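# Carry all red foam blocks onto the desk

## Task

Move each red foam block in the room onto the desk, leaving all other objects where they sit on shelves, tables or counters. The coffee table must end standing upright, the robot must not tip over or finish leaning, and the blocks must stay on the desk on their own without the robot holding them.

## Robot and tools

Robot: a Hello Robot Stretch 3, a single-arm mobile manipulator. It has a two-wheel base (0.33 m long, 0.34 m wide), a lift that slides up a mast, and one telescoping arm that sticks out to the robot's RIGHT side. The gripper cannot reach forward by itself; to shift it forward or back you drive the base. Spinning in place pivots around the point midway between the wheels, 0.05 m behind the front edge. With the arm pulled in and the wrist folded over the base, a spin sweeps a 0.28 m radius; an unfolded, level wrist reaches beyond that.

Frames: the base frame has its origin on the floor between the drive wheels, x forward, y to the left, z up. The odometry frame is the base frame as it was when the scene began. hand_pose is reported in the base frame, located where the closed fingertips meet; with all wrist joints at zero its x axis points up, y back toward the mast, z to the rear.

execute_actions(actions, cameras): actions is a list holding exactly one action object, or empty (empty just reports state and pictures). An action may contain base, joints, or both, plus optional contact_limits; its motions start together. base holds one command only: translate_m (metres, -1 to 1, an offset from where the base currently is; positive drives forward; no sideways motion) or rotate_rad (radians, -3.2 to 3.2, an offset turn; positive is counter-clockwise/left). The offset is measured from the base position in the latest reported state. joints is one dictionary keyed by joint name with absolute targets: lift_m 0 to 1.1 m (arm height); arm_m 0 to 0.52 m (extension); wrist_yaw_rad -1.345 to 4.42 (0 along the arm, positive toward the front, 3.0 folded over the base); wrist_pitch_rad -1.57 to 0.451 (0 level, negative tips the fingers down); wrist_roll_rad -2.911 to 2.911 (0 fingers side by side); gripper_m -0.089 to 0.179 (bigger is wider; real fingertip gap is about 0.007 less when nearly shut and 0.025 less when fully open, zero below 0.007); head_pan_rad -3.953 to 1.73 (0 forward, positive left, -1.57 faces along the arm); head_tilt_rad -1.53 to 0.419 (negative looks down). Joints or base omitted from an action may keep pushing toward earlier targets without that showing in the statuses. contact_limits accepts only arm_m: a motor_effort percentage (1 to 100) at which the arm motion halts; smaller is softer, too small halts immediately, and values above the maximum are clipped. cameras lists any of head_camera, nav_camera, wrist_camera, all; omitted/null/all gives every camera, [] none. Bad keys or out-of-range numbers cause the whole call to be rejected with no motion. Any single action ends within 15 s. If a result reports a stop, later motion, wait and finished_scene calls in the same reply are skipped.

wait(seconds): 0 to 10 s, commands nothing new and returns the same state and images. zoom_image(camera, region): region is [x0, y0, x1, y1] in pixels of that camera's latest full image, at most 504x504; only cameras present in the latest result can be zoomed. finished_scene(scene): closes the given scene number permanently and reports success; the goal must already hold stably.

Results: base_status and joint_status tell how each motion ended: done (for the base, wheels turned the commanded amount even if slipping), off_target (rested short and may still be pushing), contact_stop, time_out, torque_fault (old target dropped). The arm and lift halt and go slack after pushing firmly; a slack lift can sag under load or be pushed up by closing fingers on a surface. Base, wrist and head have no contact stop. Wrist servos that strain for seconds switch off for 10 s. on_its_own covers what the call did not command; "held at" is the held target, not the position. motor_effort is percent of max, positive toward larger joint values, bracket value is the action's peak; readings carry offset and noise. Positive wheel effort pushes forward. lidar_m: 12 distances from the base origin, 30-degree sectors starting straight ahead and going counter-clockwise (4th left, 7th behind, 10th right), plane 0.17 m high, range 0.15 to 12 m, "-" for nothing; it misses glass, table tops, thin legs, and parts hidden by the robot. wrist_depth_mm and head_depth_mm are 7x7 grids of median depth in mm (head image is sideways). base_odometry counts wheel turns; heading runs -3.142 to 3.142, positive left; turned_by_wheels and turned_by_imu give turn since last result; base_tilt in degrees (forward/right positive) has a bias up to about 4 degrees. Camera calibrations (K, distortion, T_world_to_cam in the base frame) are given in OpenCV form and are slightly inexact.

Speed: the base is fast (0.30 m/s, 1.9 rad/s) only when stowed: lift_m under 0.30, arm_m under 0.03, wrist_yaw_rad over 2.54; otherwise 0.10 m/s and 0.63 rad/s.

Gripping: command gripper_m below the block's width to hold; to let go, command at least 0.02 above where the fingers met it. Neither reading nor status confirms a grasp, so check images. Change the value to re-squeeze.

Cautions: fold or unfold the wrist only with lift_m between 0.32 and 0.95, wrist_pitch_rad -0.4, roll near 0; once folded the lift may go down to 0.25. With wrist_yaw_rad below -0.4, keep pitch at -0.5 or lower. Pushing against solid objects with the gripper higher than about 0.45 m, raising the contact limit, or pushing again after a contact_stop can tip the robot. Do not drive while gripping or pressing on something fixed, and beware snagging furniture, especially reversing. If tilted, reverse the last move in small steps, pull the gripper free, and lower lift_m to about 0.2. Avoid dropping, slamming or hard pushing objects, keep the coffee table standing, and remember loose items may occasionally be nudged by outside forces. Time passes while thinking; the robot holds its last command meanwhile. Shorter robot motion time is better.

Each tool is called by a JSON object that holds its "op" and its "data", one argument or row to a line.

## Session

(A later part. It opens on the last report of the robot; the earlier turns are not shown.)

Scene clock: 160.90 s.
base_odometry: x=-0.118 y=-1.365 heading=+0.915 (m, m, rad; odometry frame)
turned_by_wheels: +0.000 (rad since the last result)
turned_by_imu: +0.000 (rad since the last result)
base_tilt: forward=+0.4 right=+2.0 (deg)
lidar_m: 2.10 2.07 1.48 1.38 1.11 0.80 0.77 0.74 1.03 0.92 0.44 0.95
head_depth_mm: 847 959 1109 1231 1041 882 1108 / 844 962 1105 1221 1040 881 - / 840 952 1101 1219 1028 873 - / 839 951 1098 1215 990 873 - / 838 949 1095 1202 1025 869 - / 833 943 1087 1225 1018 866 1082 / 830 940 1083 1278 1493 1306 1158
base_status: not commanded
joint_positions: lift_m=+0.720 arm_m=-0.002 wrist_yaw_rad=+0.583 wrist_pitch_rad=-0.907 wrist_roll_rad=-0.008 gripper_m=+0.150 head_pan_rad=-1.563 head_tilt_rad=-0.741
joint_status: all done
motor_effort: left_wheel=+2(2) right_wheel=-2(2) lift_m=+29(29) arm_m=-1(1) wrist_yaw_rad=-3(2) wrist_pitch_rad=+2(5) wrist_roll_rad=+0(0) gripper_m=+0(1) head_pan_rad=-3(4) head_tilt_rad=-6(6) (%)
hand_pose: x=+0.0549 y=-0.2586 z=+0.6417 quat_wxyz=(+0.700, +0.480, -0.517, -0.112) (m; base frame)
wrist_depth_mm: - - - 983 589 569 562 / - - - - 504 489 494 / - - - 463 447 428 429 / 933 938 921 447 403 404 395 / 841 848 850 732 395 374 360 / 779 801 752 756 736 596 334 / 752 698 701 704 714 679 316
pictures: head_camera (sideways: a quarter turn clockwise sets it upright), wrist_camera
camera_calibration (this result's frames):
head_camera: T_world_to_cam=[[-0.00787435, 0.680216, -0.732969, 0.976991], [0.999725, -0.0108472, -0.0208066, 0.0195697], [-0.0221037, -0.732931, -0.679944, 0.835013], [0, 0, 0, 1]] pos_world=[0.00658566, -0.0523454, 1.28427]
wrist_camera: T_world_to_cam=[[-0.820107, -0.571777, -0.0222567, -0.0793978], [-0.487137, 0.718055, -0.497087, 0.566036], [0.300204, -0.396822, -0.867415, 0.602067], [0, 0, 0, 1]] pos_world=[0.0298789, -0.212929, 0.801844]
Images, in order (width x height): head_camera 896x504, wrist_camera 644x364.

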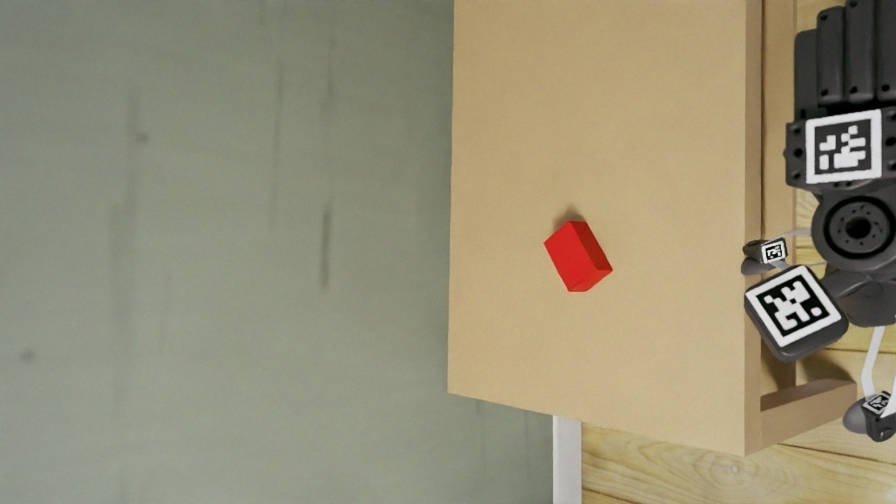

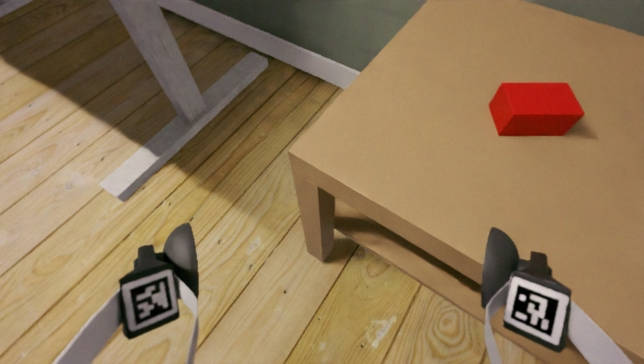

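{"op": "execute_actions", "data": {
  "actions": [
    {"base": {"translate_m": -0.066}, "joints": {"arm_m": 0.385, "lift_m": 0.63, "gripper_m": 0.17}}
  ],
  "cameras": ["head_camera", "wrist_camera"]
}}

Scene clock: 173.67 s.
base_odometry: x=-0.158 y=-1.417 heading=+0.915 (m, m, rad; odometry frame)
turned_by_wheels: +0.000 (rad since the last result)
turned_by_imu: +0.000 (rad since the last result)
base_tilt: forward=+0.3 right=+2.0 (deg)
lidar_m: 2.16 2.12 1.51 1.39 1.02 0.73 0.70 0.69 0.98 0.94 0.47 1.01
head_depth_mm: 850 958 1114 1228 1045 882 1139 / 844 957 1111 1229 1048 890 - / 845 954 1105 1249 1020 874 1132 / 839 952 1102 1236 988 872 1129 / 837 948 1098 1199 972 871 1127 / 836 945 1087 1198 1012 867 1104 / 834 943 1086 1281 1427 862 1099
base_status: done
joint_positions: lift_m=+0.630 arm_m=+0.385 wrist_yaw_rad=+0.581 wrist_pitch_rad=-0.908 wrist_roll_rad=-0.008 gripper_m=+0.170 head_pan_rad=-1.563 head_tilt_rad=-0.741
joint_status: all done
motor_effort: left_wheel=+3(5) right_wheel=-3(7) lift_m=+15(29) arm_m=+1(2) wrist_yaw_rad=+0(2) wrist_pitch_rad=+2(2) wrist_roll_rad=+0(0) gripper_m=+1(83) head_pan_rad=-4(3) head_tilt_rad=-5(6) (%)
hand_pose: x=+0.0545 y=-0.6456 z=+0.5522 quat_wxyz=(+0.700, +0.480, -0.517, -0.114) (m; base frame)
wrist_depth_mm: - 842 625 444 405 345 302 / - - 740 375 372 372 333 / 927 910 339 335 334 330 335 / 805 310 304 303 299 298 296 / 746 283 277 277 275 275 271 / 259 - 256 210 216 249 251 / 240 233 233 194 199 230 227
pictures: head_camera (sideways: a quarter turn clockwise sets it upright), wrist_camera
camera_calibration (this result's frames):
head_camera: T_world_to_cam=[[-0.00787224, 0.680216, -0.732969, 0.976991], [0.999725, -0.0108503, -0.0208066, 0.0195697], [-0.0221059, -0.732931, -0.679944, 0.835013], [0, 0, 0, 1]] pos_world=[0.0065855, -0.0523454, 1.28427]
wrist_camera: T_world_to_cam=[[-0.821268, -0.570106, -0.0223025, -0.30188], [-0.486187, 0.719763, -0.495544, 0.799481], [0.298565, -0.396131, -0.868297, 0.37208], [0, 0, 0, 1]] pos_world=[0.029683, -0.600148, 0.712521]
Images, in order (width x height): head_camera 896x504, wrist_camera 644x364.

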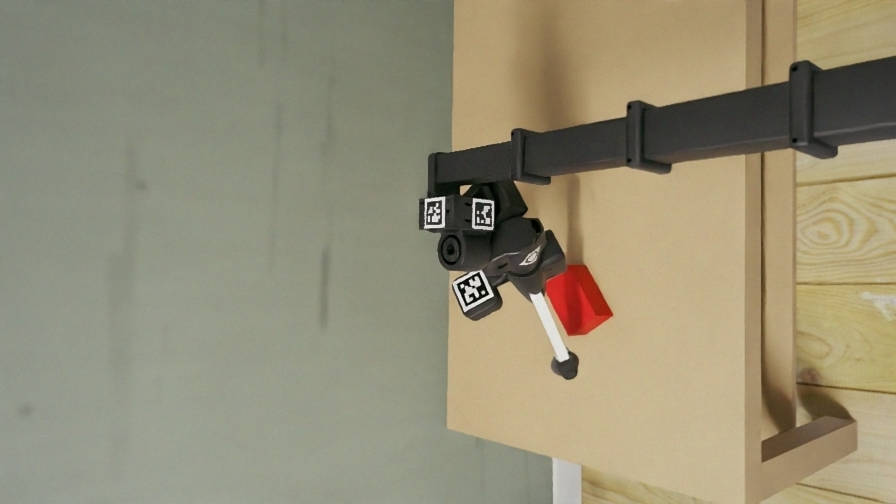

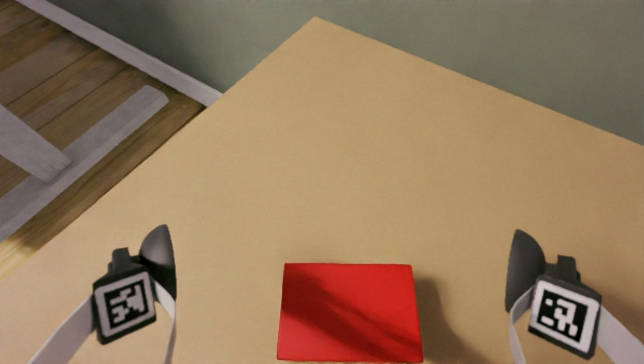

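{"op": "execute_actions", "data": {
  "actions": [
    {"joints": {"arm_m": 0.375, "lift_m": 0.56}}
  ],
  "cameras": ["head_camera", "wrist_camera"]
}}

Scene clock: 184.37 s.
base_odometry: x=-0.158 y=-1.417 heading=+0.915 (m, m, rad; odometry frame)
turned_by_wheels: +0.000 (rad since the last result)
turned_by_imu: +0.000 (rad since the last result)
base_tilt: forward=+0.4 right=+2.1 (deg)
lidar_m: 2.16 2.12 1.51 1.39 1.02 0.73 0.70 0.69 0.98 0.93 0.47 1.01
head_depth_mm: 847 961 1113 1233 1040 885 1142 / 847 960 1106 1227 1036 880 1124 / 843 957 1102 1241 1002 874 1132 / 840 953 1096 1234 977 875 1132 / 837 953 1096 1199 975 871 1125 / 833 946 1089 1192 1015 870 1106 / 832 941 1085 1280 1421 860 1099
base_status: not commanded
joint_positions: lift_m=+0.560 arm_m=+0.375 wrist_yaw_rad=+0.581 wrist_pitch_rad=-0.908 wrist_roll_rad=-0.008 gripper_m=+0.170 head_pan_rad=-1.563 head_tilt_rad=-0.741
joint_status: all done
motor_effort: left_wheel=+2(2) right_wheel=-3(3) lift_m=+15(14) arm_m=-3(3) wrist_yaw_rad=-2(1) wrist_pitch_rad=+2(2) wrist_roll_rad=+0(1) gripper_m=+0(1) head_pan_rad=-4(4) head_tilt_rad=-6(7) (%)
hand_pose: x=+0.0545 y=-0.6362 z=+0.4822 quat_wxyz=(+0.700, +0.480, -0.517, -0.114) (m; base frame)
wrist_depth_mm: - 883 328 314 314 307 304 / 931 886 281 276 274 271 268 / 764 251 247 246 244 243 240 / 229 226 224 224 220 219 218 / 207 209 204 156 155 201 199 / 189 - 188 143 142 184 183 / 175 172 173 135 135 168 166
pictures: head_camera (sideways: a quarter turn clockwise sets it upright), wrist_camera
camera_calibration (this result's frames):
head_camera: T_world_to_cam=[[-0.00787216, 0.680216, -0.732969, 0.976991], [0.999725, -0.0108504, -0.0208066, 0.0195697], [-0.022106, -0.732931, -0.679944, 0.835013], [0, 0, 0, 1]] pos_world=[0.00658549, -0.0523454, 1.28427]
wrist_camera: T_world_to_cam=[[-0.821268, -0.570106, -0.0223031, -0.298054], [-0.486192, 0.719771, -0.495528, 0.757986], [0.298557, -0.396118, -0.868306, 0.315055], [0, 0, 0, 1]] pos_world=[0.0296825, -0.5907, 0.64252]
Images, in order (width x height): head_camera 896x504, wrist_camera 644x364.

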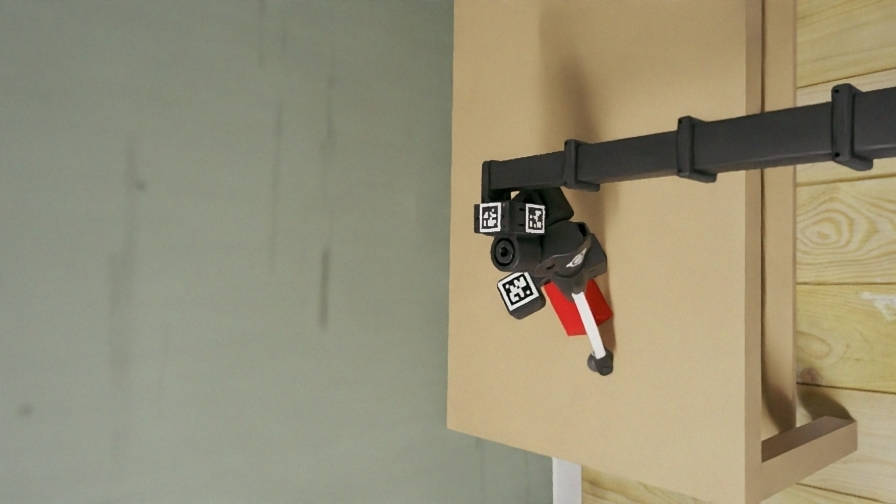

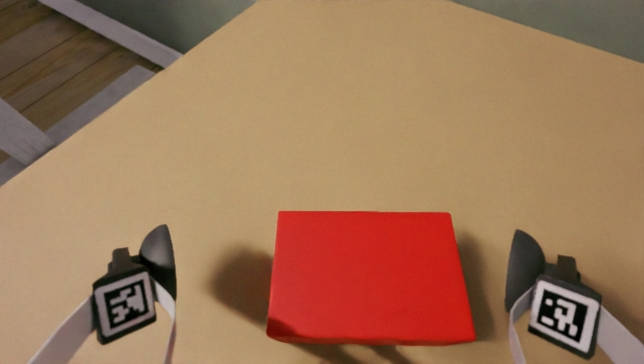

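{"op": "execute_actions", "data": {
  "actions": [
    {"joints": {"lift_m": 0.547}}
  ],
  "cameras": ["wrist_camera"]
}}

{"op": "execute_actions", "data": {
  "actions": [
    {"joints": {"gripper_m": 0.06}}
  ],
  "cameras": ["wrist_camera"]
}}

Scene clock: 194.53 s.
base_odometry: x=-0.158 y=-1.417 heading=+0.915 (m, m, rad; odometry frame)
turned_by_wheels: +0.000 (rad since the last result)
turned_by_imu: +0.000 (rad since the last result)
base_tilt: forward=+0.3 right=+2.0 (deg)
lidar_m: 2.16 2.11 1.50 1.39 1.02 0.73 0.70 0.69 0.98 0.94 0.47 1.01
head_depth_mm: 848 960 1116 1230 1039 885 1139 / 846 960 1108 1222 1035 882 1136 / 844 956 1104 1233 1005 876 1136 / 841 951 1098 1219 968 873 1128 / 836 948 1096 1202 993 870 1125 / 835 944 1085 1194 1017 866 1107 / 835 940 1084 1271 1423 864 1100
base_status: not commanded
joint_positions: lift_m=+0.547 arm_m=+0.375 wrist_yaw_rad=+0.581 wrist_pitch_rad=-0.908 wrist_roll_rad=-0.008 gripper_m=+0.170 head_pan_rad=-1.563 head_tilt_rad=-0.741
joint_status: all done
motor_effort: left_wheel=+2(1) right_wheel=-2(2) lift_m=+15(14) arm_m=-2(3) wrist_yaw_rad=+0(1) wrist_pitch_rad=+2(2) wrist_roll_rad=+0(0) gripper_m=+1(0) head_pan_rad=-4(4) head_tilt_rad=-7(6) (%)
hand_pose: x=+0.0545 y=-0.6362 z=+0.4693 quat_wxyz=(+0.700, +0.480, -0.517, -0.114) (m; base frame)
wrist_depth_mm: - 868 299 295 291 287 290 / 918 270 262 258 255 252 250 / 465 235 230 229 228 226 224 / 213 211 209 207 206 203 203 / 193 194 190 142 141 186 186 / 176 - 174 130 129 168 171 / - 160 161 133 124 156 155
pictures: wrist_camera
camera_calibration (this result's frames):
wrist_camera: T_world_to_cam=[[-0.821268, -0.570106, -0.022303, -0.298344], [-0.486192, 0.719771, -0.495528, 0.751546], [0.298557, -0.396118, -0.868306, 0.303771], [0, 0, 0, 1]] pos_world=[0.0296825, -0.5907, 0.629524]
Images, in order (width x height): wrist_camera 644x364.

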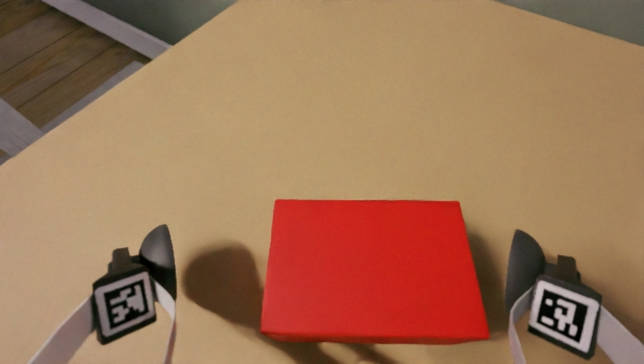

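Scene clock: 196.13 s.
base_odometry: x=-0.158 y=-1.417 heading=+0.915 (m, m, rad; odometry frame)
turned_by_wheels: +0.000 (rad since the last result)
turned_by_imu: +0.000 (rad since the last result)
base_tilt: forward=+0.3 right=+2.1 (deg)
lidar_m: 2.16 2.12 1.51 1.40 1.02 0.73 0.70 0.69 0.98 0.94 0.47 1.01
head_depth_mm: 849 959 1112 1235 1042 881 1139 / 845 955 1111 1227 1039 882 1134 / 843 950 1106 1232 1005 875 1131 / 840 952 1098 1217 972 875 1127 / 837 949 1091 1201 973 868 1122 / 836 946 1087 1196 1015 866 1105 / 831 946 1085 1272 1432 861 1099
base_status: not commanded
joint_positions: lift_m=+0.547 arm_m=+0.375 wrist_yaw_rad=+0.581 wrist_pitch_rad=-0.908 wrist_roll_rad=-0.008 gripper_m=+0.061 head_pan_rad=-1.563 head_tilt_rad=-0.741
joint_status: all done
motor_effort: left_wheel=+1(2) right_wheel=-2(3) lift_m=+15(15) arm_m=-3(3) wrist_yaw_rad=-2(1) wrist_pitch_rad=+2(2) wrist_roll_rad=+0(0) gripper_m=-17(100) head_pan_rad=-5(4) head_tilt_rad=-5(6) (%)
hand_pose: x=+0.0545 y=-0.6362 z=+0.4693 quat_wxyz=(+0.700, +0.480, -0.517, -0.114) (m; base frame)
wrist_depth_mm: - 898 297 295 292 285 292 / 963 268 261 258 256 252 251 / 465 234 232 230 229 227 224 / 212 211 208 208 206 206 202 / 192 192 167 142 141 186 186 / 177 177 131 130 129 172 171 / 163 163 158 151 139 157 158
pictures: wrist_camera
camera_calibration (this result's frames):
wrist_camera: T_world_to_cam=[[-0.821269, -0.570106, -0.0223018, -0.298345], [-0.486192, 0.719771, -0.495528, 0.751546], [0.298555, -0.396119, -0.868306, 0.30377], [0, 0, 0, 1]] pos_world=[0.0296824, -0.5907, 0.629524]
Images, in order (width x height): wrist_camera 644x364.

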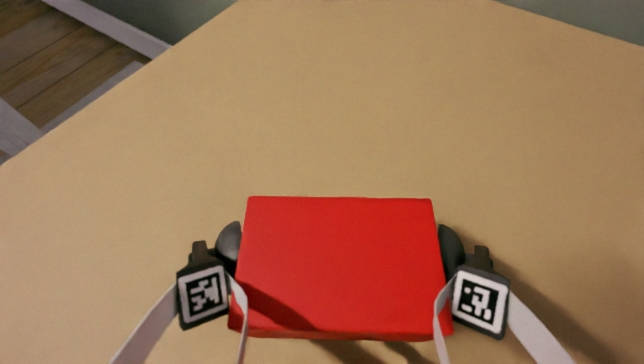

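{"op": "execute_actions", "data": {
  "actions": [
    {"joints": {"lift_m": 0.95, "head_pan_rad": -0.9, "head_tilt_rad": -0.5}}
  ],
  "cameras": ["head_camera", "nav_camera", "wrist_camera"]
}}

Scene clock: 207.60 s.
base_odometry: x=-0.158 y=-1.417 heading=+0.915 (m, m, rad; odometry frame)
turned_by_wheels: +0.000 (rad since the last result)
turned_by_imu: +0.001 (rad since the last result)
base_tilt: forward=+0.3 right=+2.1 (deg)
lidar_m: 2.15 2.12 1.51 1.39 1.02 0.74 0.70 0.69 0.98 0.93 0.47 1.01
head_depth_mm: 833 905 970 1053 1146 1041 862 / 873 960 1041 1130 1237 1041 858 / 928 1024 1118 1226 1358 1478 856 / 992 1104 1206 1333 1494 1566 1278 / 1064 1188 1312 1399 1662 1576 1311 / 1173 1289 1442 1241 1825 1523 1306 / 1268 1420 1551 1172 1192 1396 1301
base_status: not commanded
joint_positions: lift_m=+0.950 arm_m=+0.375 wrist_yaw_rad=+0.581 wrist_pitch_rad=-0.910 wrist_roll_rad=-0.008 gripper_m=+0.061 head_pan_rad=-0.907 head_tilt_rad=-0.508
joint_status: all done
motor_effort: left_wheel=+2(2) right_wheel=-2(2) lift_m=+29(31) arm_m=-2(3) wrist_yaw_rad=-1(0) wrist_pitch_rad=+3(2) wrist_roll_rad=+0(0) gripper_m=-16(16) head_pan_rad=+4(45) head_tilt_rad=+4(28) (%)
hand_pose: x=+0.0543 y=-0.6359 z=+0.8712 quat_wxyz=(+0.700, +0.480, -0.516, -0.114) (m; base frame)
wrist_depth_mm: - 862 634 502 418 353 308 / - - 804 605 477 393 340 / - - - 735 556 454 384 / - - - 656 652 523 431 / - - - 141 141 596 495 / - - 130 129 129 556 555 / 921 925 506 149 138 504 509
pictures: head_camera (sideways: a quarter turn clockwise sets it upright), nav_camera (sideways: a quarter turn counterclockwise sets it upright), wrist_camera
camera_calibration (this result's frames):
head_camera: T_world_to_cam=[[-0.305344, 0.386093, -0.870458, 1.15804], [0.801465, 0.597829, -0.0159736, 0.0144927], [0.514218, -0.702519, -0.491983, 0.587217], [0, 0, 0, 1]] pos_world=[0.0400289, -0.0432466, 1.29716]
nav_camera: T_world_to_cam=[[0.308278, -0.346925, 0.885781, -1.11266], [-0.774915, -0.631672, 0.0222932, 0.0293462], [0.551789, -0.693278, -0.463568, 0.558966], [0, 0, 0, 1]] pos_world=[0.0573196, 0.0200452, 1.24404]
wrist_camera: T_world_to_cam=[[-0.821287, -0.570078, -0.0223418, -0.289318], [-0.4866, 0.720392, -0.494222, 0.94972], [0.29784, -0.395027, -0.869048, 0.654326], [0, 0, 0, 1]] pos_world=[0.0296357, -0.590628, 1.03155]
Images, in order (width x height): head_camera 896x504, nav_camera 672x504, wrist_camera 644x364.

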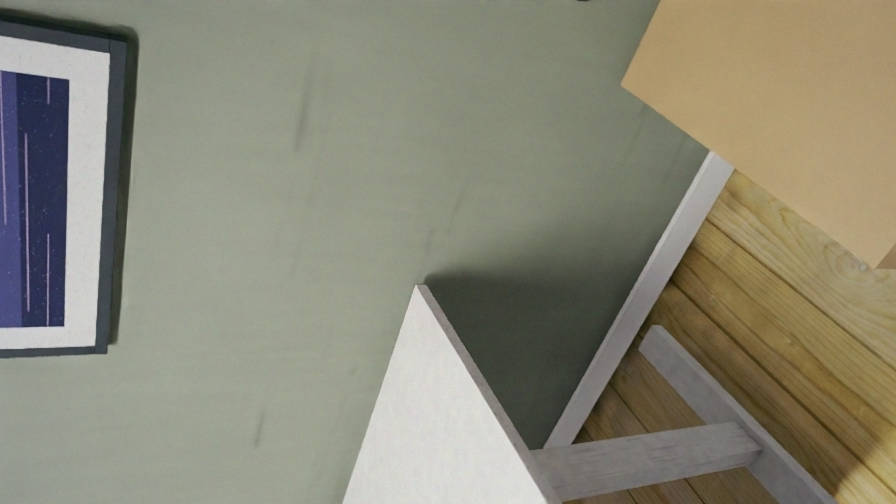

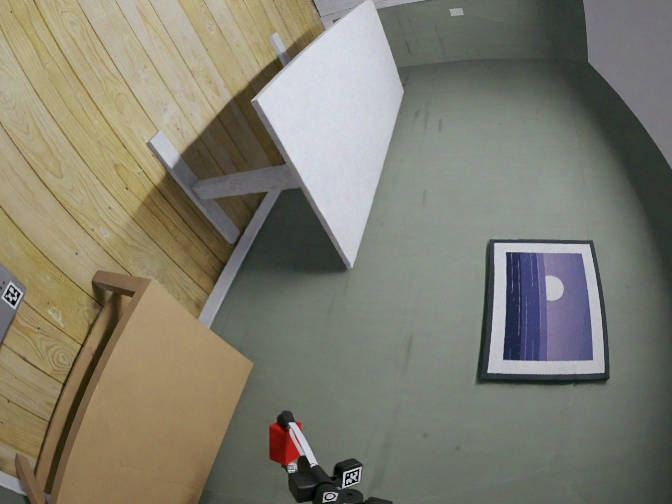

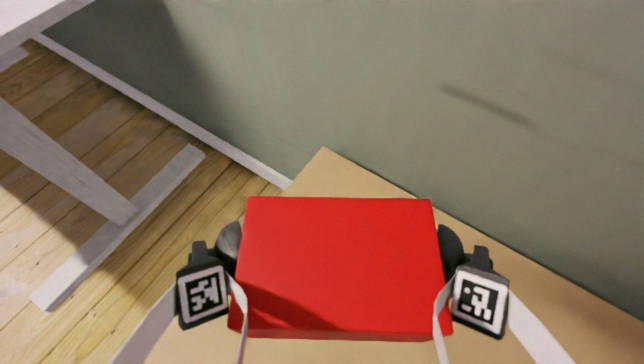

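{"op": "execute_actions", "data": {
  "actions": [
    {"base": {"rotate_rad": 0.1}, "joints": {"head_pan_rad": -1.2, "head_tilt_rad": -0.7}}
  ],
  "cameras": []
}}

{"op": "execute_actions", "data": {
  "actions": [
    {"base": {"translate_m": 0.85}}
  ],
  "cameras": ["head_camera", "nav_camera", "wrist_camera"]
}}

Scene clock: 238.13 s.
base_odometry: x=-0.158 y=-1.417 heading=+1.015 (m, m, rad; odometry frame)
turned_by_wheels: +0.100 (rad since the last result)
turned_by_imu: +0.100 (rad since the last result)
base_tilt: forward=+0.3 right=+2.0 (deg)
lidar_m: 3.06 1.79 1.40 1.50 0.92 0.72 0.70 0.69 1.01 0.94 0.47 1.01
head_depth_mm: 810 896 - 1150 1088 906 783 / 844 932 1049 1194 1075 908 812 / 877 982 1107 1245 1077 902 1038 / 917 1027 1170 1358 1463 898 1126 / 963 1085 1245 1461 1604 1319 1143 / 1008 1148 1307 1572 1646 1371 1182 / 1063 1214 1253 1698 1574 1368 1182
base_status: done
joint_positions: lift_m=+0.950 arm_m=+0.375 wrist_yaw_rad=+0.581 wrist_pitch_rad=-0.910 wrist_roll_rad=-0.008 gripper_m=+0.061 head_pan_rad=-1.193 head_tilt_rad=-0.691
joint_status: all done
motor_effort: left_wheel=-1(7) right_wheel=+2(9) lift_m=+29(29) arm_m=-2(2) wrist_yaw_rad=+0(1) wrist_pitch_rad=+3(3) wrist_roll_rad=+0(0) gripper_m=-17(17) head_pan_rad=-5(29) head_tilt_rad=-5(26) (%)
hand_pose: x=+0.0543 y=-0.6359 z=+0.8712 quat_wxyz=(+0.700, +0.480, -0.516, -0.114) (m; base frame)
wrist_depth_mm: 539 - 733 559 438 362 307 / - - 956 656 501 404 337 / 752 - - 796 581 450 380 / - - - 899 652 529 415 / - - - 142 142 595 473 / - - 130 130 129 553 529 / 923 911 505 149 138 507 510
pictures: none
No camera images: the call's "cameras" was empty. Leave "cameras" out to get every camera's image.

Scene clock: 247.60 s.
base_odometry: x=+0.291 y=-0.695 heading=+1.015 (m, m, rad; odometry frame)
turned_by_wheels: +0.000 (rad since the last result)
turned_by_imu: +0.002 (rad since the last result)
base_tilt: forward=+0.4 right=+2.0 (deg)
lidar_m: 2.20 1.73 1.33 1.32 1.41 1.58 1.49 0.74 1.09 0.61 1.14 1.37
head_depth_mm: 875 964 - 876 734 616 530 / 907 1007 1101 823 731 614 540 / 946 1055 1134 897 727 610 559 / 992 1110 1172 895 725 607 1147 / 1039 1164 1164 894 721 606 1187 / 1085 1235 1156 882 716 632 1184 / 1146 1309 1147 878 714 1279 1178
base_status: done
joint_positions: lift_m=+0.950 arm_m=+0.375 wrist_yaw_rad=+0.581 wrist_pitch_rad=-0.910 wrist_roll_rad=-0.008 gripper_m=+0.061 head_pan_rad=-1.193 head_tilt_rad=-0.691
joint_status: not commanded
motor_effort: left_wheel=-2(4) right_wheel=+2(9) lift_m=+29(29) arm_m=-3(3) wrist_yaw_rad=-1(0) wrist_pitch_rad=+3(3) wrist_roll_rad=+0(0) gripper_m=-17(17) head_pan_rad=-3(4) head_tilt_rad=-5(6) (%)
hand_pose: x=+0.0543 y=-0.6359 z=+0.8712 quat_wxyz=(+0.700, +0.480, -0.516, -0.114) (m; base frame)
wrist_depth_mm: 528 516 512 505 498 429 363 / 455 458 456 446 441 434 396 / 405 411 405 401 397 390 390 / 370 368 360 356 355 354 351 / 337 334 237 142 141 323 321 / 305 301 130 130 129 297 295 / 282 282 272 148 137 269 273
pictures: head_camera (sideways: a quarter turn clockwise sets it upright), nav_camera (sideways: a quarter turn counterclockwise sets it upright), wrist_camera
camera_calibration (this result's frames):
head_camera: T_world_to_cam=[[-0.2397, 0.596459, -0.766016, 1.02148], [0.936259, 0.35075, -0.0198595, 0.0187252], [0.256835, -0.721949, -0.642515, 0.784627], [0, 0, 0, 1]] pos_world=[0.0257966, -0.0493766, 1.28697]
nav_camera: T_world_to_cam=[[0.254767, -0.562758, 0.786382, -0.982731], [-0.920166, -0.391105, 0.0182235, 0.0355353], [0.297302, -0.728245, -0.617472, 0.760754], [0, 0, 0, 1]] pos_world=[0.056892, 0.0148733, 1.2419]
wrist_camera: T_world_to_cam=[[-0.821287, -0.570078, -0.0223423, -0.289315], [-0.486609, 0.720405, -0.494195, 0.949693], [0.297825, -0.395004, -0.869064, 0.654357], [0, 0, 0, 1]] pos_world=[0.0296348, -0.590623, 1.03155]
Images, in order (width x height): head_camera 896x504, nav_camera 672x504, wrist_camera 644x364.

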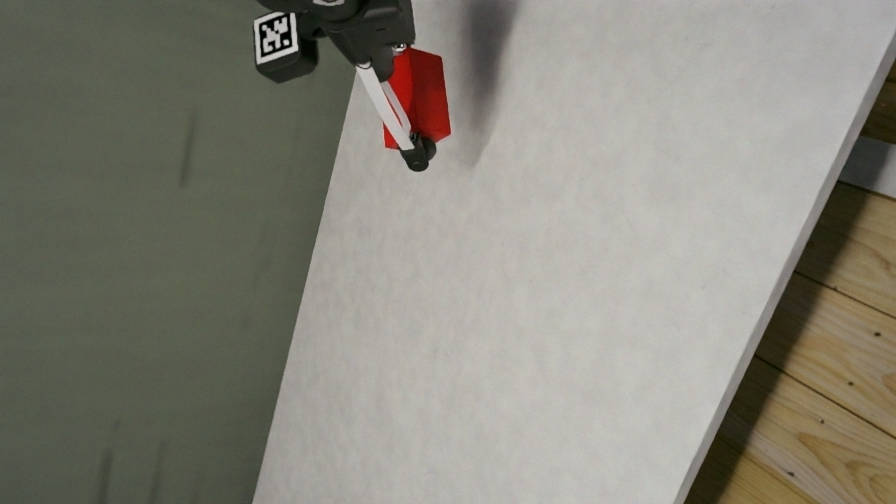

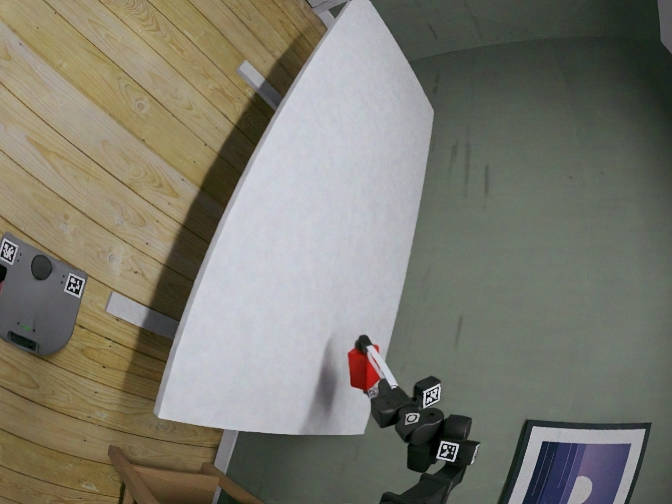

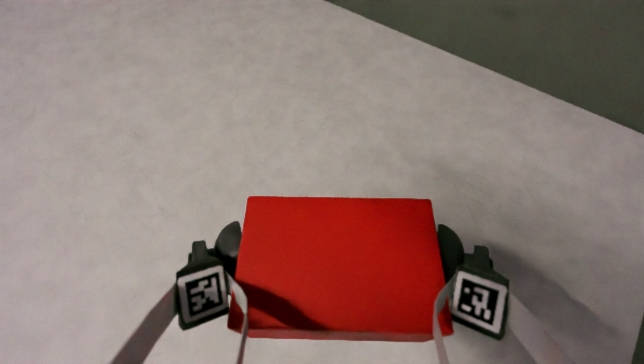

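{"op": "execute_actions", "data": {
  "actions": [
    {"joints": {"arm_m": 0.25, "lift_m": 0.835}}
  ],
  "cameras": ["wrist_camera"]
}}

Scene clock: 257.73 s.
base_odometry: x=+0.291 y=-0.695 heading=+1.015 (m, m, rad; odometry frame)
turned_by_wheels: +0.000 (rad since the last result)
turned_by_imu: +0.000 (rad since the last result)
base_tilt: forward=+0.4 right=+2.1 (deg)
lidar_m: 2.20 1.72 1.33 1.31 1.41 1.58 1.50 0.74 1.08 0.61 1.14 1.37
head_depth_mm: 872 964 1058 978 - 616 530 / 906 1010 1095 958 685 614 540 / 952 1052 1131 901 687 611 558 / 992 1111 1177 895 722 608 1147 / 1039 1167 1169 891 721 606 1189 / 1082 1239 1158 883 715 632 1182 / 1147 1313 1149 882 714 1273 1179
base_status: not commanded
joint_positions: lift_m=+0.835 arm_m=+0.250 wrist_yaw_rad=+0.581 wrist_pitch_rad=-0.910 wrist_roll_rad=-0.008 gripper_m=+0.061 head_pan_rad=-1.193 head_tilt_rad=-0.691
joint_status: all done
motor_effort: left_wheel=-2(2) right_wheel=+2(2) lift_m=+15(25) arm_m=-2(2) wrist_yaw_rad=-2(1) wrist_pitch_rad=+3(3) wrist_roll_rad=+0(0) gripper_m=-16(17) head_pan_rad=-4(4) head_tilt_rad=-4(5) (%)
hand_pose: x=+0.0543 y=-0.5108 z=+0.7570 quat_wxyz=(+0.700, +0.480, -0.516, -0.114) (m; base frame)
wrist_depth_mm: 334 327 325 319 319 317 311 / 289 289 285 282 282 280 276 / 259 258 253 253 251 248 247 / 233 231 231 229 226 226 223 / 210 210 178 142 141 205 203 / 194 193 130 130 130 189 187 / 179 179 173 149 137 172 173
pictures: wrist_camera
camera_calibration (this result's frames):
wrist_camera: T_world_to_cam=[[-0.821292, -0.570071, -0.0223522, -0.220597], [-0.486712, 0.720563, -0.493862, 0.802957], [0.297643, -0.394726, -0.869253, 0.604791], [0, 0, 0, 1]] pos_world=[0.0296228, -0.46561, 0.917336]
Images, in order (width x height): wrist_camera 644x364.

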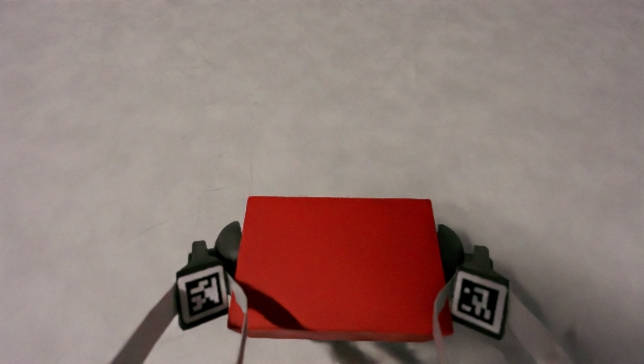

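{"op": "execute_actions", "data": {
  "actions": [
    {"joints": {"lift_m": 0.82}}
  ],
  "cameras": []
}}

{"op": "execute_actions", "data": {
  "actions": [
    {"joints": {"gripper_m": 0.16}}
  ],
  "cameras": ["wrist_camera"]
}}

Scene clock: 262.83 s.
base_odometry: x=+0.291 y=-0.695 heading=+1.015 (m, m, rad; odometry frame)
turned_by_wheels: +0.000 (rad since the last result)
turned_by_imu: +0.000 (rad since the last result)
base_tilt: forward=+0.3 right=+2.1 (deg)
lidar_m: 2.20 1.72 1.33 1.32 1.41 1.58 1.50 0.74 1.09 0.61 1.13 1.38
head_depth_mm: 872 961 1062 974 - 615 531 / 910 1008 1093 939 688 614 539 / 948 1056 1131 901 687 611 559 / 988 1112 1170 895 724 608 1147 / 1039 1170 1169 890 721 606 1190 / 1090 1235 1156 887 716 631 1189 / 1143 1310 1149 881 714 1277 1179
base_status: not commanded
joint_positions: lift_m=+0.820 arm_m=+0.250 wrist_yaw_rad=+0.581 wrist_pitch_rad=-0.910 wrist_roll_rad=-0.008 gripper_m=+0.061 head_pan_rad=-1.193 head_tilt_rad=-0.691
joint_status: all done
motor_effort: left_wheel=-2(3) right_wheel=+2(2) lift_m=+15(15) arm_m=-2(2) wrist_yaw_rad=+0(1) wrist_pitch_rad=+3(3) wrist_roll_rad=+0(1) gripper_m=-16(17) head_pan_rad=-4(4) head_tilt_rad=-6(6) (%)
hand_pose: x=+0.0543 y=-0.5108 z=+0.7420 quat_wxyz=(+0.700, +0.480, -0.516, -0.114) (m; base frame)
wrist_depth_mm: 309 306 303 296 295 290 289 / 272 267 264 265 259 260 254 / 240 239 237 236 230 229 227 / 216 214 212 212 208 207 207 / 197 195 169 142 141 189 189 / 179 179 130 130 130 175 174 / 166 165 160 149 138 159 160
pictures: none
No camera images: the call's "cameras" was empty. Leave "cameras" out to get every camera's image.

Scene clock: 264.33 s.
base_odometry: x=+0.291 y=-0.695 heading=+1.015 (m, m, rad; odometry frame)
turned_by_wheels: +0.000 (rad since the last result)
turned_by_imu: +0.000 (rad since the last result)
base_tilt: forward=+0.3 right=+2.1 (deg)
lidar_m: 2.20 1.73 1.33 1.32 1.41 1.58 1.49 0.74 1.08 0.61 1.14 1.37
head_depth_mm: 871 965 1063 979 - 616 530 / 909 1006 1099 943 688 612 539 / 946 1054 1134 901 690 610 559 / 990 1112 1176 896 725 608 1153 / 1038 1167 1165 889 721 606 1187 / 1086 1243 1157 884 717 633 1187 / 1144 1309 1145 880 713 1288 1181
base_status: not commanded
joint_positions: lift_m=+0.820 arm_m=+0.250 wrist_yaw_rad=+0.581 wrist_pitch_rad=-0.910 wrist_roll_rad=-0.008 gripper_m=+0.160 head_pan_rad=-1.193 head_tilt_rad=-0.691
joint_status: all done
motor_effort: left_wheel=-2(3) right_wheel=+2(2) lift_m=+15(15) arm_m=-2(2) wrist_yaw_rad=-1(1) wrist_pitch_rad=+3(3) wrist_roll_rad=+0(0) gripper_m=+1(97) head_pan_rad=-4(4) head_tilt_rad=-7(5) (%)
hand_pose: x=+0.0543 y=-0.5108 z=+0.7420 quat_wxyz=(+0.700, +0.480, -0.516, -0.114) (m; base frame)
wrist_depth_mm: 308 304 304 299 295 293 287 / 267 267 266 263 261 258 256 / 240 239 236 235 233 230 228 / 216 215 214 211 209 208 207 / 196 196 189 145 147 190 188 / 180 - 172 133 133 174 174 / 169 163 161 137 157 162 159
pictures: wrist_camera
camera_calibration (this result's frames):
wrist_camera: T_world_to_cam=[[-0.821293, -0.570068, -0.0223536, -0.220929], [-0.486725, 0.720585, -0.493818, 0.795517], [0.297618, -0.394689, -0.869278, 0.591797], [0, 0, 0, 1]] pos_world=[0.0296211, -0.465607, 0.902338]
Images, in order (width x height): wrist_camera 644x364.

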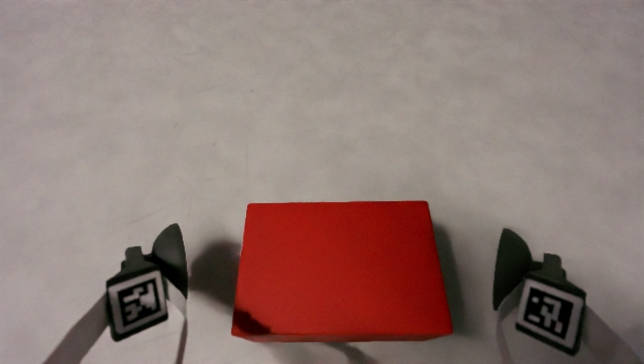

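{"op": "execute_actions", "data": {
  "actions": [
    {"joints": {"lift_m": 0.93, "arm_m": 0.0, "wrist_pitch_rad": -0.4, "head_pan_rad": 0.0, "head_tilt_rad": -0.5}}
  ],
  "cameras": []
}}

{"op": "execute_actions", "data": {
  "actions": [
    {"base": {"rotate_rad": 2.24}, "joints": {"wrist_yaw_rad": 3.0, "gripper_m": 0.04}}
  ],
  "cameras": ["head_camera", "nav_camera"]
}}

Scene clock: 313.43 s.
base_odometry: x=+0.291 y=-0.695 heading=+1.015 (m, m, rad; odometry frame)
turned_by_wheels: +0.000 (rad since the last result)
turned_by_imu: +0.001 (rad since the last result)
base_tilt: forward=+0.3 right=+2.0 (deg)
lidar_m: 2.20 1.73 1.33 1.31 1.41 1.57 1.49 0.74 1.08 0.61 1.13 1.37
head_depth_mm: 1871 2037 2244 1217 931 1512 1327 / 1871 2038 2234 1438 2009 1603 1328 / 1864 2038 2234 2451 2016 1585 1320 / 1880 2055 2257 2446 1981 1572 1309 / 1893 2054 2268 2438 1997 1571 1307 / 1935 2079 2297 2484 1973 1573 1304 / 1926 2089 2322 2499 1975 1567 1298
base_status: not commanded
joint_positions: lift_m=+0.930 arm_m=+0.000 wrist_yaw_rad=+0.581 wrist_pitch_rad=-0.420 wrist_roll_rad=-0.008 gripper_m=+0.160 head_pan_rad=-0.007 head_tilt_rad=-0.508
joint_status: all done
motor_effort: left_wheel=-3(2) right_wheel=+2(2) lift_m=+29(30) arm_m=-3(3) wrist_yaw_rad=-1(0) wrist_pitch_rad=+5(7) wrist_roll_rad=+0(0) gripper_m=+1(1) head_pan_rad=+5(46) head_tilt_rad=+4(26) (%)
hand_pose: x=+0.1015 y=-0.3327 z=+0.9418 quat_wxyz=(+0.708, +0.339, -0.617, +0.058) (m; base frame)
wrist_depth_mm: - - - 965 784 670 585 / - - - - 830 697 612 / 906 920 898 891 846 747 641 / 686 646 646 644 645 647 631 / - 519 511 508 504 504 508 / - - 425 423 407 361 416 / - - 359 358 347 342 358
pictures: none
No camera images: the call's "cameras" was empty. Leave "cameras" out to get every camera's image.

Scene clock: 317.97 s.
base_odometry: x=+0.291 y=-0.695 heading=-3.028 (m, m, rad; odometry frame)
turned_by_wheels: +2.240 (rad since the last result)
turned_by_imu: +2.224 (rad since the last result)
base_tilt: forward=+0.4 right=+2.1 (deg)
lidar_m: 1.82 1.56 1.49 0.74 1.06 0.61 1.22 1.37 2.20 1.54 1.32 1.32
head_depth_mm: 2546 2389 1425 1537 1836 1611 1330 / 2464 2723 2934 2753 1881 1603 1325 / 2239 2500 2801 2740 2020 1597 1323 / 2005 2200 2454 2599 1993 1590 1317 / 1808 1971 2168 2337 1972 1575 1301 / 1649 1765 1923 2101 1970 1569 1295 / 1510 1619 1739 1884 1925 1565 1300
base_status: done
joint_positions: lift_m=+0.930 arm_m=+0.000 wrist_yaw_rad=+2.997 wrist_pitch_rad=-0.420 wrist_roll_rad=-0.008 gripper_m=+0.040 head_pan_rad=-0.007 head_tilt_rad=-0.508
joint_status: all done
motor_effort: left_wheel=-1(5) right_wheel=+2(7) lift_m=+29(29) arm_m=-2(3) wrist_yaw_rad=+3(2) wrist_pitch_rad=+5(5) wrist_roll_rad=+0(0) gripper_m=+0(96) head_pan_rad=+4(3) head_tilt_rad=+5(5) (%)
hand_pose: x=+0.0110 y=+0.0766 z=+0.9418 quat_wxyz=(+0.197, +0.697, +0.098, +0.682) (m; base frame)
wrist_depth_mm: 787 - - - - - - / 806 871 - - - - - / 823 947 - - - - - / 656 - - - - - - / 515 509 - - - - - / 423 418 - - - - - / 359 369 - - - - -
pictures: head_camera (sideways: a quarter turn clockwise sets it upright), nav_camera (sideways: a quarter turn counterclockwise sets it upright)
camera_calibration (this result's frames):
head_camera: T_world_to_cam=[[-0.492101, 0.000782329, -0.870538, 1.15929], [0.02984, 0.999427, -0.0159699, 0.0191948], [0.870026, -0.0338356, -0.491843, 0.584863], [0, 0, 0, 1]] pos_world=[0.0610676, -0.000301526, 1.29717]
nav_camera: T_world_to_cam=[[0.463239, 0.0258622, 0.885856, -1.11371], [0.0131726, -0.999665, 0.0222965, 0.0245345], [0.886135, 0.0013404, -0.463425, 0.55674], [0, 0, 0, 1]] pos_world=[0.0222426, 0.0525829, 1.24404]
Images, in order (width x height): head_camera 896x504, nav_camera 672x504.

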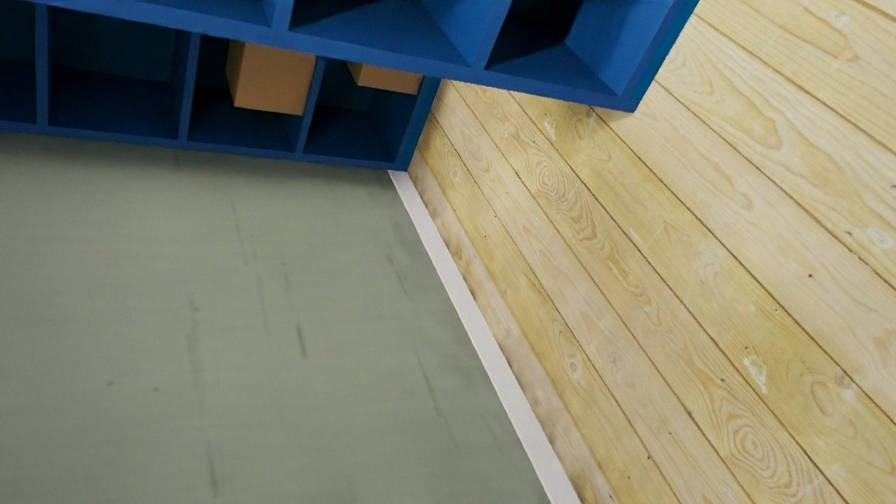

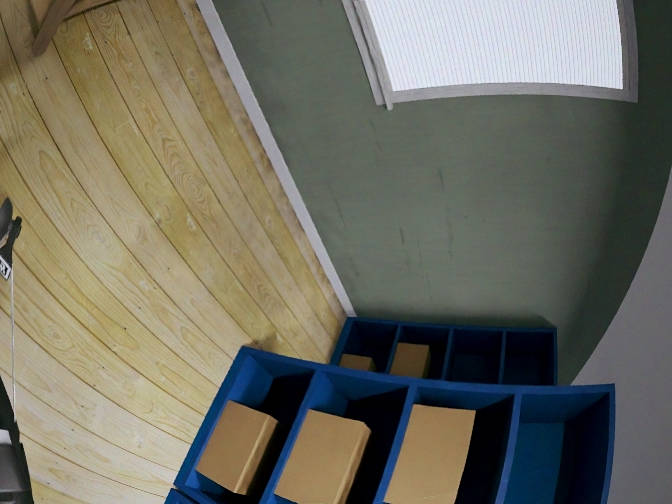

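{"op": "execute_actions", "data": {
  "actions": [
    {"joints": {"lift_m": 0.26}}
  ],
  "cameras": []
}}

{"op": "execute_actions", "data": {
  "actions": [
    {"base": {"translate_m": 1.0}}
  ],
  "cameras": []
}}

{"op": "execute_actions", "data": {
  "actions": [
    {"base": {"translate_m": 0.6}, "joints": {"head_pan_rad": -0.7, "head_tilt_rad": -0.4}}
  ],
  "cameras": ["head_camera", "nav_camera"]
}}

Scene clock: 344.23 s.
base_odometry: x=+0.291 y=-0.695 heading=-3.028 (m, m, rad; odometry frame)
turned_by_wheels: +0.000 (rad since the last result)
turned_by_imu: +0.001 (rad since the last result)
base_tilt: forward=+0.4 right=+2.1 (deg)
lidar_m: 1.82 1.56 1.49 0.74 1.06 0.61 1.22 1.37 2.20 1.54 1.32 1.32
head_depth_mm: 2578 2385 1413 1536 1847 1605 1328 / 2467 2736 2967 2759 1882 1598 1314 / 2244 2496 2789 2743 2003 1596 1319 / 2013 2202 2440 2574 1991 1577 1311 / 1805 1960 2150 2330 2004 1584 1307 / 1652 1770 1924 2107 1976 1578 1302 / 1507 1611 1739 1894 1941 1566 1297
base_status: not commanded
joint_positions: lift_m=+0.260 arm_m=+0.000 wrist_yaw_rad=+2.997 wrist_pitch_rad=-0.420 wrist_roll_rad=-0.008 gripper_m=+0.040 head_pan_rad=-0.007 head_tilt_rad=-0.508
joint_status: all done
motor_effort: left_wheel=-2(1) right_wheel=+2(2) lift_m=+15(28) arm_m=-3(2) wrist_yaw_rad=+2(1) wrist_pitch_rad=+5(5) wrist_roll_rad=+0(0) gripper_m=+1(1) head_pan_rad=+4(3) head_tilt_rad=+6(5) (%)
hand_pose: x=+0.0110 y=+0.0766 z=+0.2727 quat_wxyz=(+0.197, +0.697, +0.098, +0.682) (m; base frame)
wrist_depth_mm: 771 - - - - - - / 806 925 - 929 - - - / 817 927 - 930 - - - / 752 757 738 732 742 729 744 / 514 591 - 581 604 581 580 / 454 499 - 512 - 477 481 / 418 - - - 401 410 405
pictures: none
No camera images: the call's "cameras" was empty. Leave "cameras" out to get every camera's image.

Scene clock: 349.27 s.
base_odometry: x=-0.703 y=-0.808 heading=-3.029 (m, m, rad; odometry frame)
turned_by_wheels: +0.000 (rad since the last result)
turned_by_imu: +0.006 (rad since the last result)
base_tilt: forward=+0.3 right=+2.0 (deg)
lidar_m: 1.00 0.86 0.86 0.98 1.40 1.20 2.06 2.90 1.20 0.73 0.58 1.66
head_depth_mm: 1508 1676 1923 2272 1996 1605 1330 / 1359 1537 1739 1992 2013 1602 1322 / 1196 1325 1494 1703 1872 1591 1316 / 1069 1175 1297 1452 1649 1588 1314 / 966 1047 1150 1268 1421 1514 1305 / 884 945 1029 1129 1241 1379 1303 / 812 864 931 1007 1102 1217 1273
base_status: done
joint_positions: lift_m=+0.260 arm_m=+0.000 wrist_yaw_rad=+2.998 wrist_pitch_rad=-0.420 wrist_roll_rad=-0.008 gripper_m=+0.040 head_pan_rad=-0.007 head_tilt_rad=-0.506
joint_status: not commanded
motor_effort: left_wheel=-2(8) right_wheel=+2(10) lift_m=+15(15) arm_m=-2(2) wrist_yaw_rad=+1(1) wrist_pitch_rad=+5(5) wrist_roll_rad=+1(1) gripper_m=+0(0) head_pan_rad=+3(5) head_tilt_rad=+3(3) (%)
hand_pose: x=+0.0108 y=+0.0766 z=+0.2727 quat_wxyz=(+0.197, +0.697, +0.098, +0.682) (m; base frame)
wrist_depth_mm: - - - - 818 710 625 / - - - - 882 757 657 / - - - - 910 788 689 / 754 753 740 751 751 743 695 / 584 589 - 577 614 578 568 / 489 506 - 519 - 475 477 / 430 - - - 401 397 407
pictures: none
No camera images: the call's "cameras" was empty. Leave "cameras" out to get every camera's image.

Scene clock: 352.83 s.
base_odometry: x=-1.299 y=-0.876 heading=-3.029 (m, m, rad; odometry frame)
turned_by_wheels: +0.000 (rad since the last result)
turned_by_imu: +0.004 (rad since the last result)
base_tilt: forward=+0.3 right=+2.0 (deg)
lidar_m: 0.51 0.44 0.44 0.50 0.86 1.71 2.09 3.33 0.55 0.60 1.23 0.90
head_depth_mm: 1363 1479 1384 1537 1429 1579 1424 / 1364 1499 1564 1694 1505 1542 1411 / 1375 1511 1577 1336 1390 1556 1412 / 1385 1517 1584 1344 1397 1576 1406 / 1379 1520 1592 1348 1893 1634 1403 / 1290 1437 1364 1542 1472 1581 1399 / 1037 1094 1167 1213 1239 1272 1293
base_status: done
joint_positions: lift_m=+0.260 arm_m=+0.000 wrist_yaw_rad=+2.998 wrist_pitch_rad=-0.420 wrist_roll_rad=-0.008 gripper_m=+0.040 head_pan_rad=-0.693 head_tilt_rad=-0.408
joint_status: all done
motor_effort: left_wheel=-3(8) right_wheel=+3(10) lift_m=+15(15) arm_m=-2(2) wrist_yaw_rad=+0(0) wrist_pitch_rad=+5(5) wrist_roll_rad=+0(0) gripper_m=+0(0) head_pan_rad=-4(48) head_tilt_rad=+5(20) (%)
hand_pose: x=+0.0108 y=+0.0766 z=+0.2727 quat_wxyz=(+0.197, +0.697, +0.098, +0.682) (m; base frame)
wrist_depth_mm: - - 652 534 437 380 332 / - - 694 576 479 401 347 / - - 775 645 510 426 370 / 763 748 756 673 557 454 388 / 588 575 - 590 556 474 408 / 494 508 - 529 - 473 424 / 425 - - - 404 404 405
pictures: head_camera (sideways: a quarter turn clockwise sets it upright), nav_camera (sideways: a quarter turn counterclockwise sets it upright)
camera_calibration (this result's frames):
head_camera: T_world_to_cam=[[-0.311926, 0.255452, -0.915121, 1.21635], [0.657165, 0.753623, -0.013629, 0.0123224], [0.686175, -0.605637, -0.402948, 0.470312], [0, 0, 0, 1]] pos_world=[0.0485953, -0.0351659, 1.30278]
nav_camera: T_world_to_cam=[[0.305403, -0.215673, 0.927477, -1.16705], [-0.624675, -0.78051, 0.0241977, 0.0259473], [0.718686, -0.586762, -0.373095, 0.440217], [0, 0, 0, 1]] pos_world=[0.0562506, 0.0268541, 1.24603]
Images, in order (width x height): head_camera 896x504, nav_camera 672x504.

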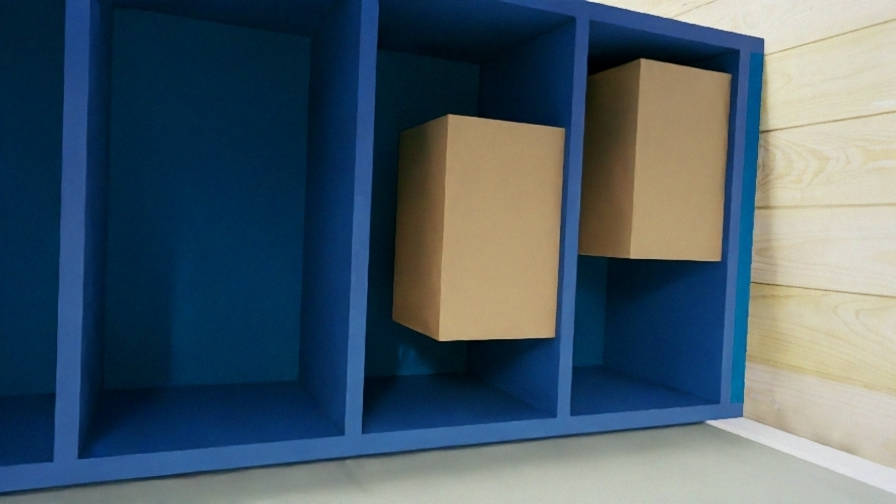

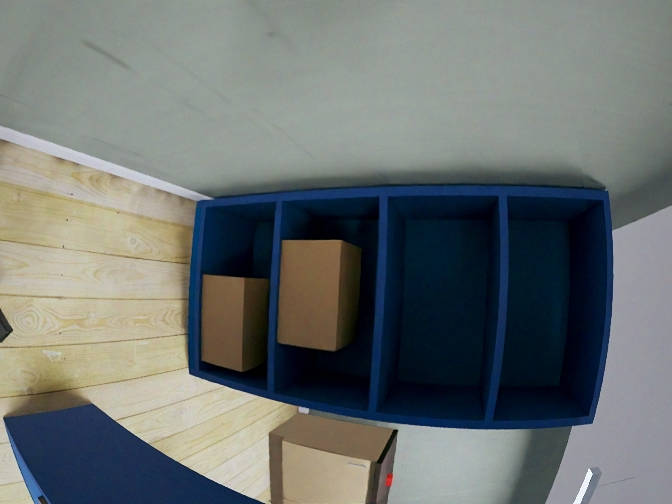

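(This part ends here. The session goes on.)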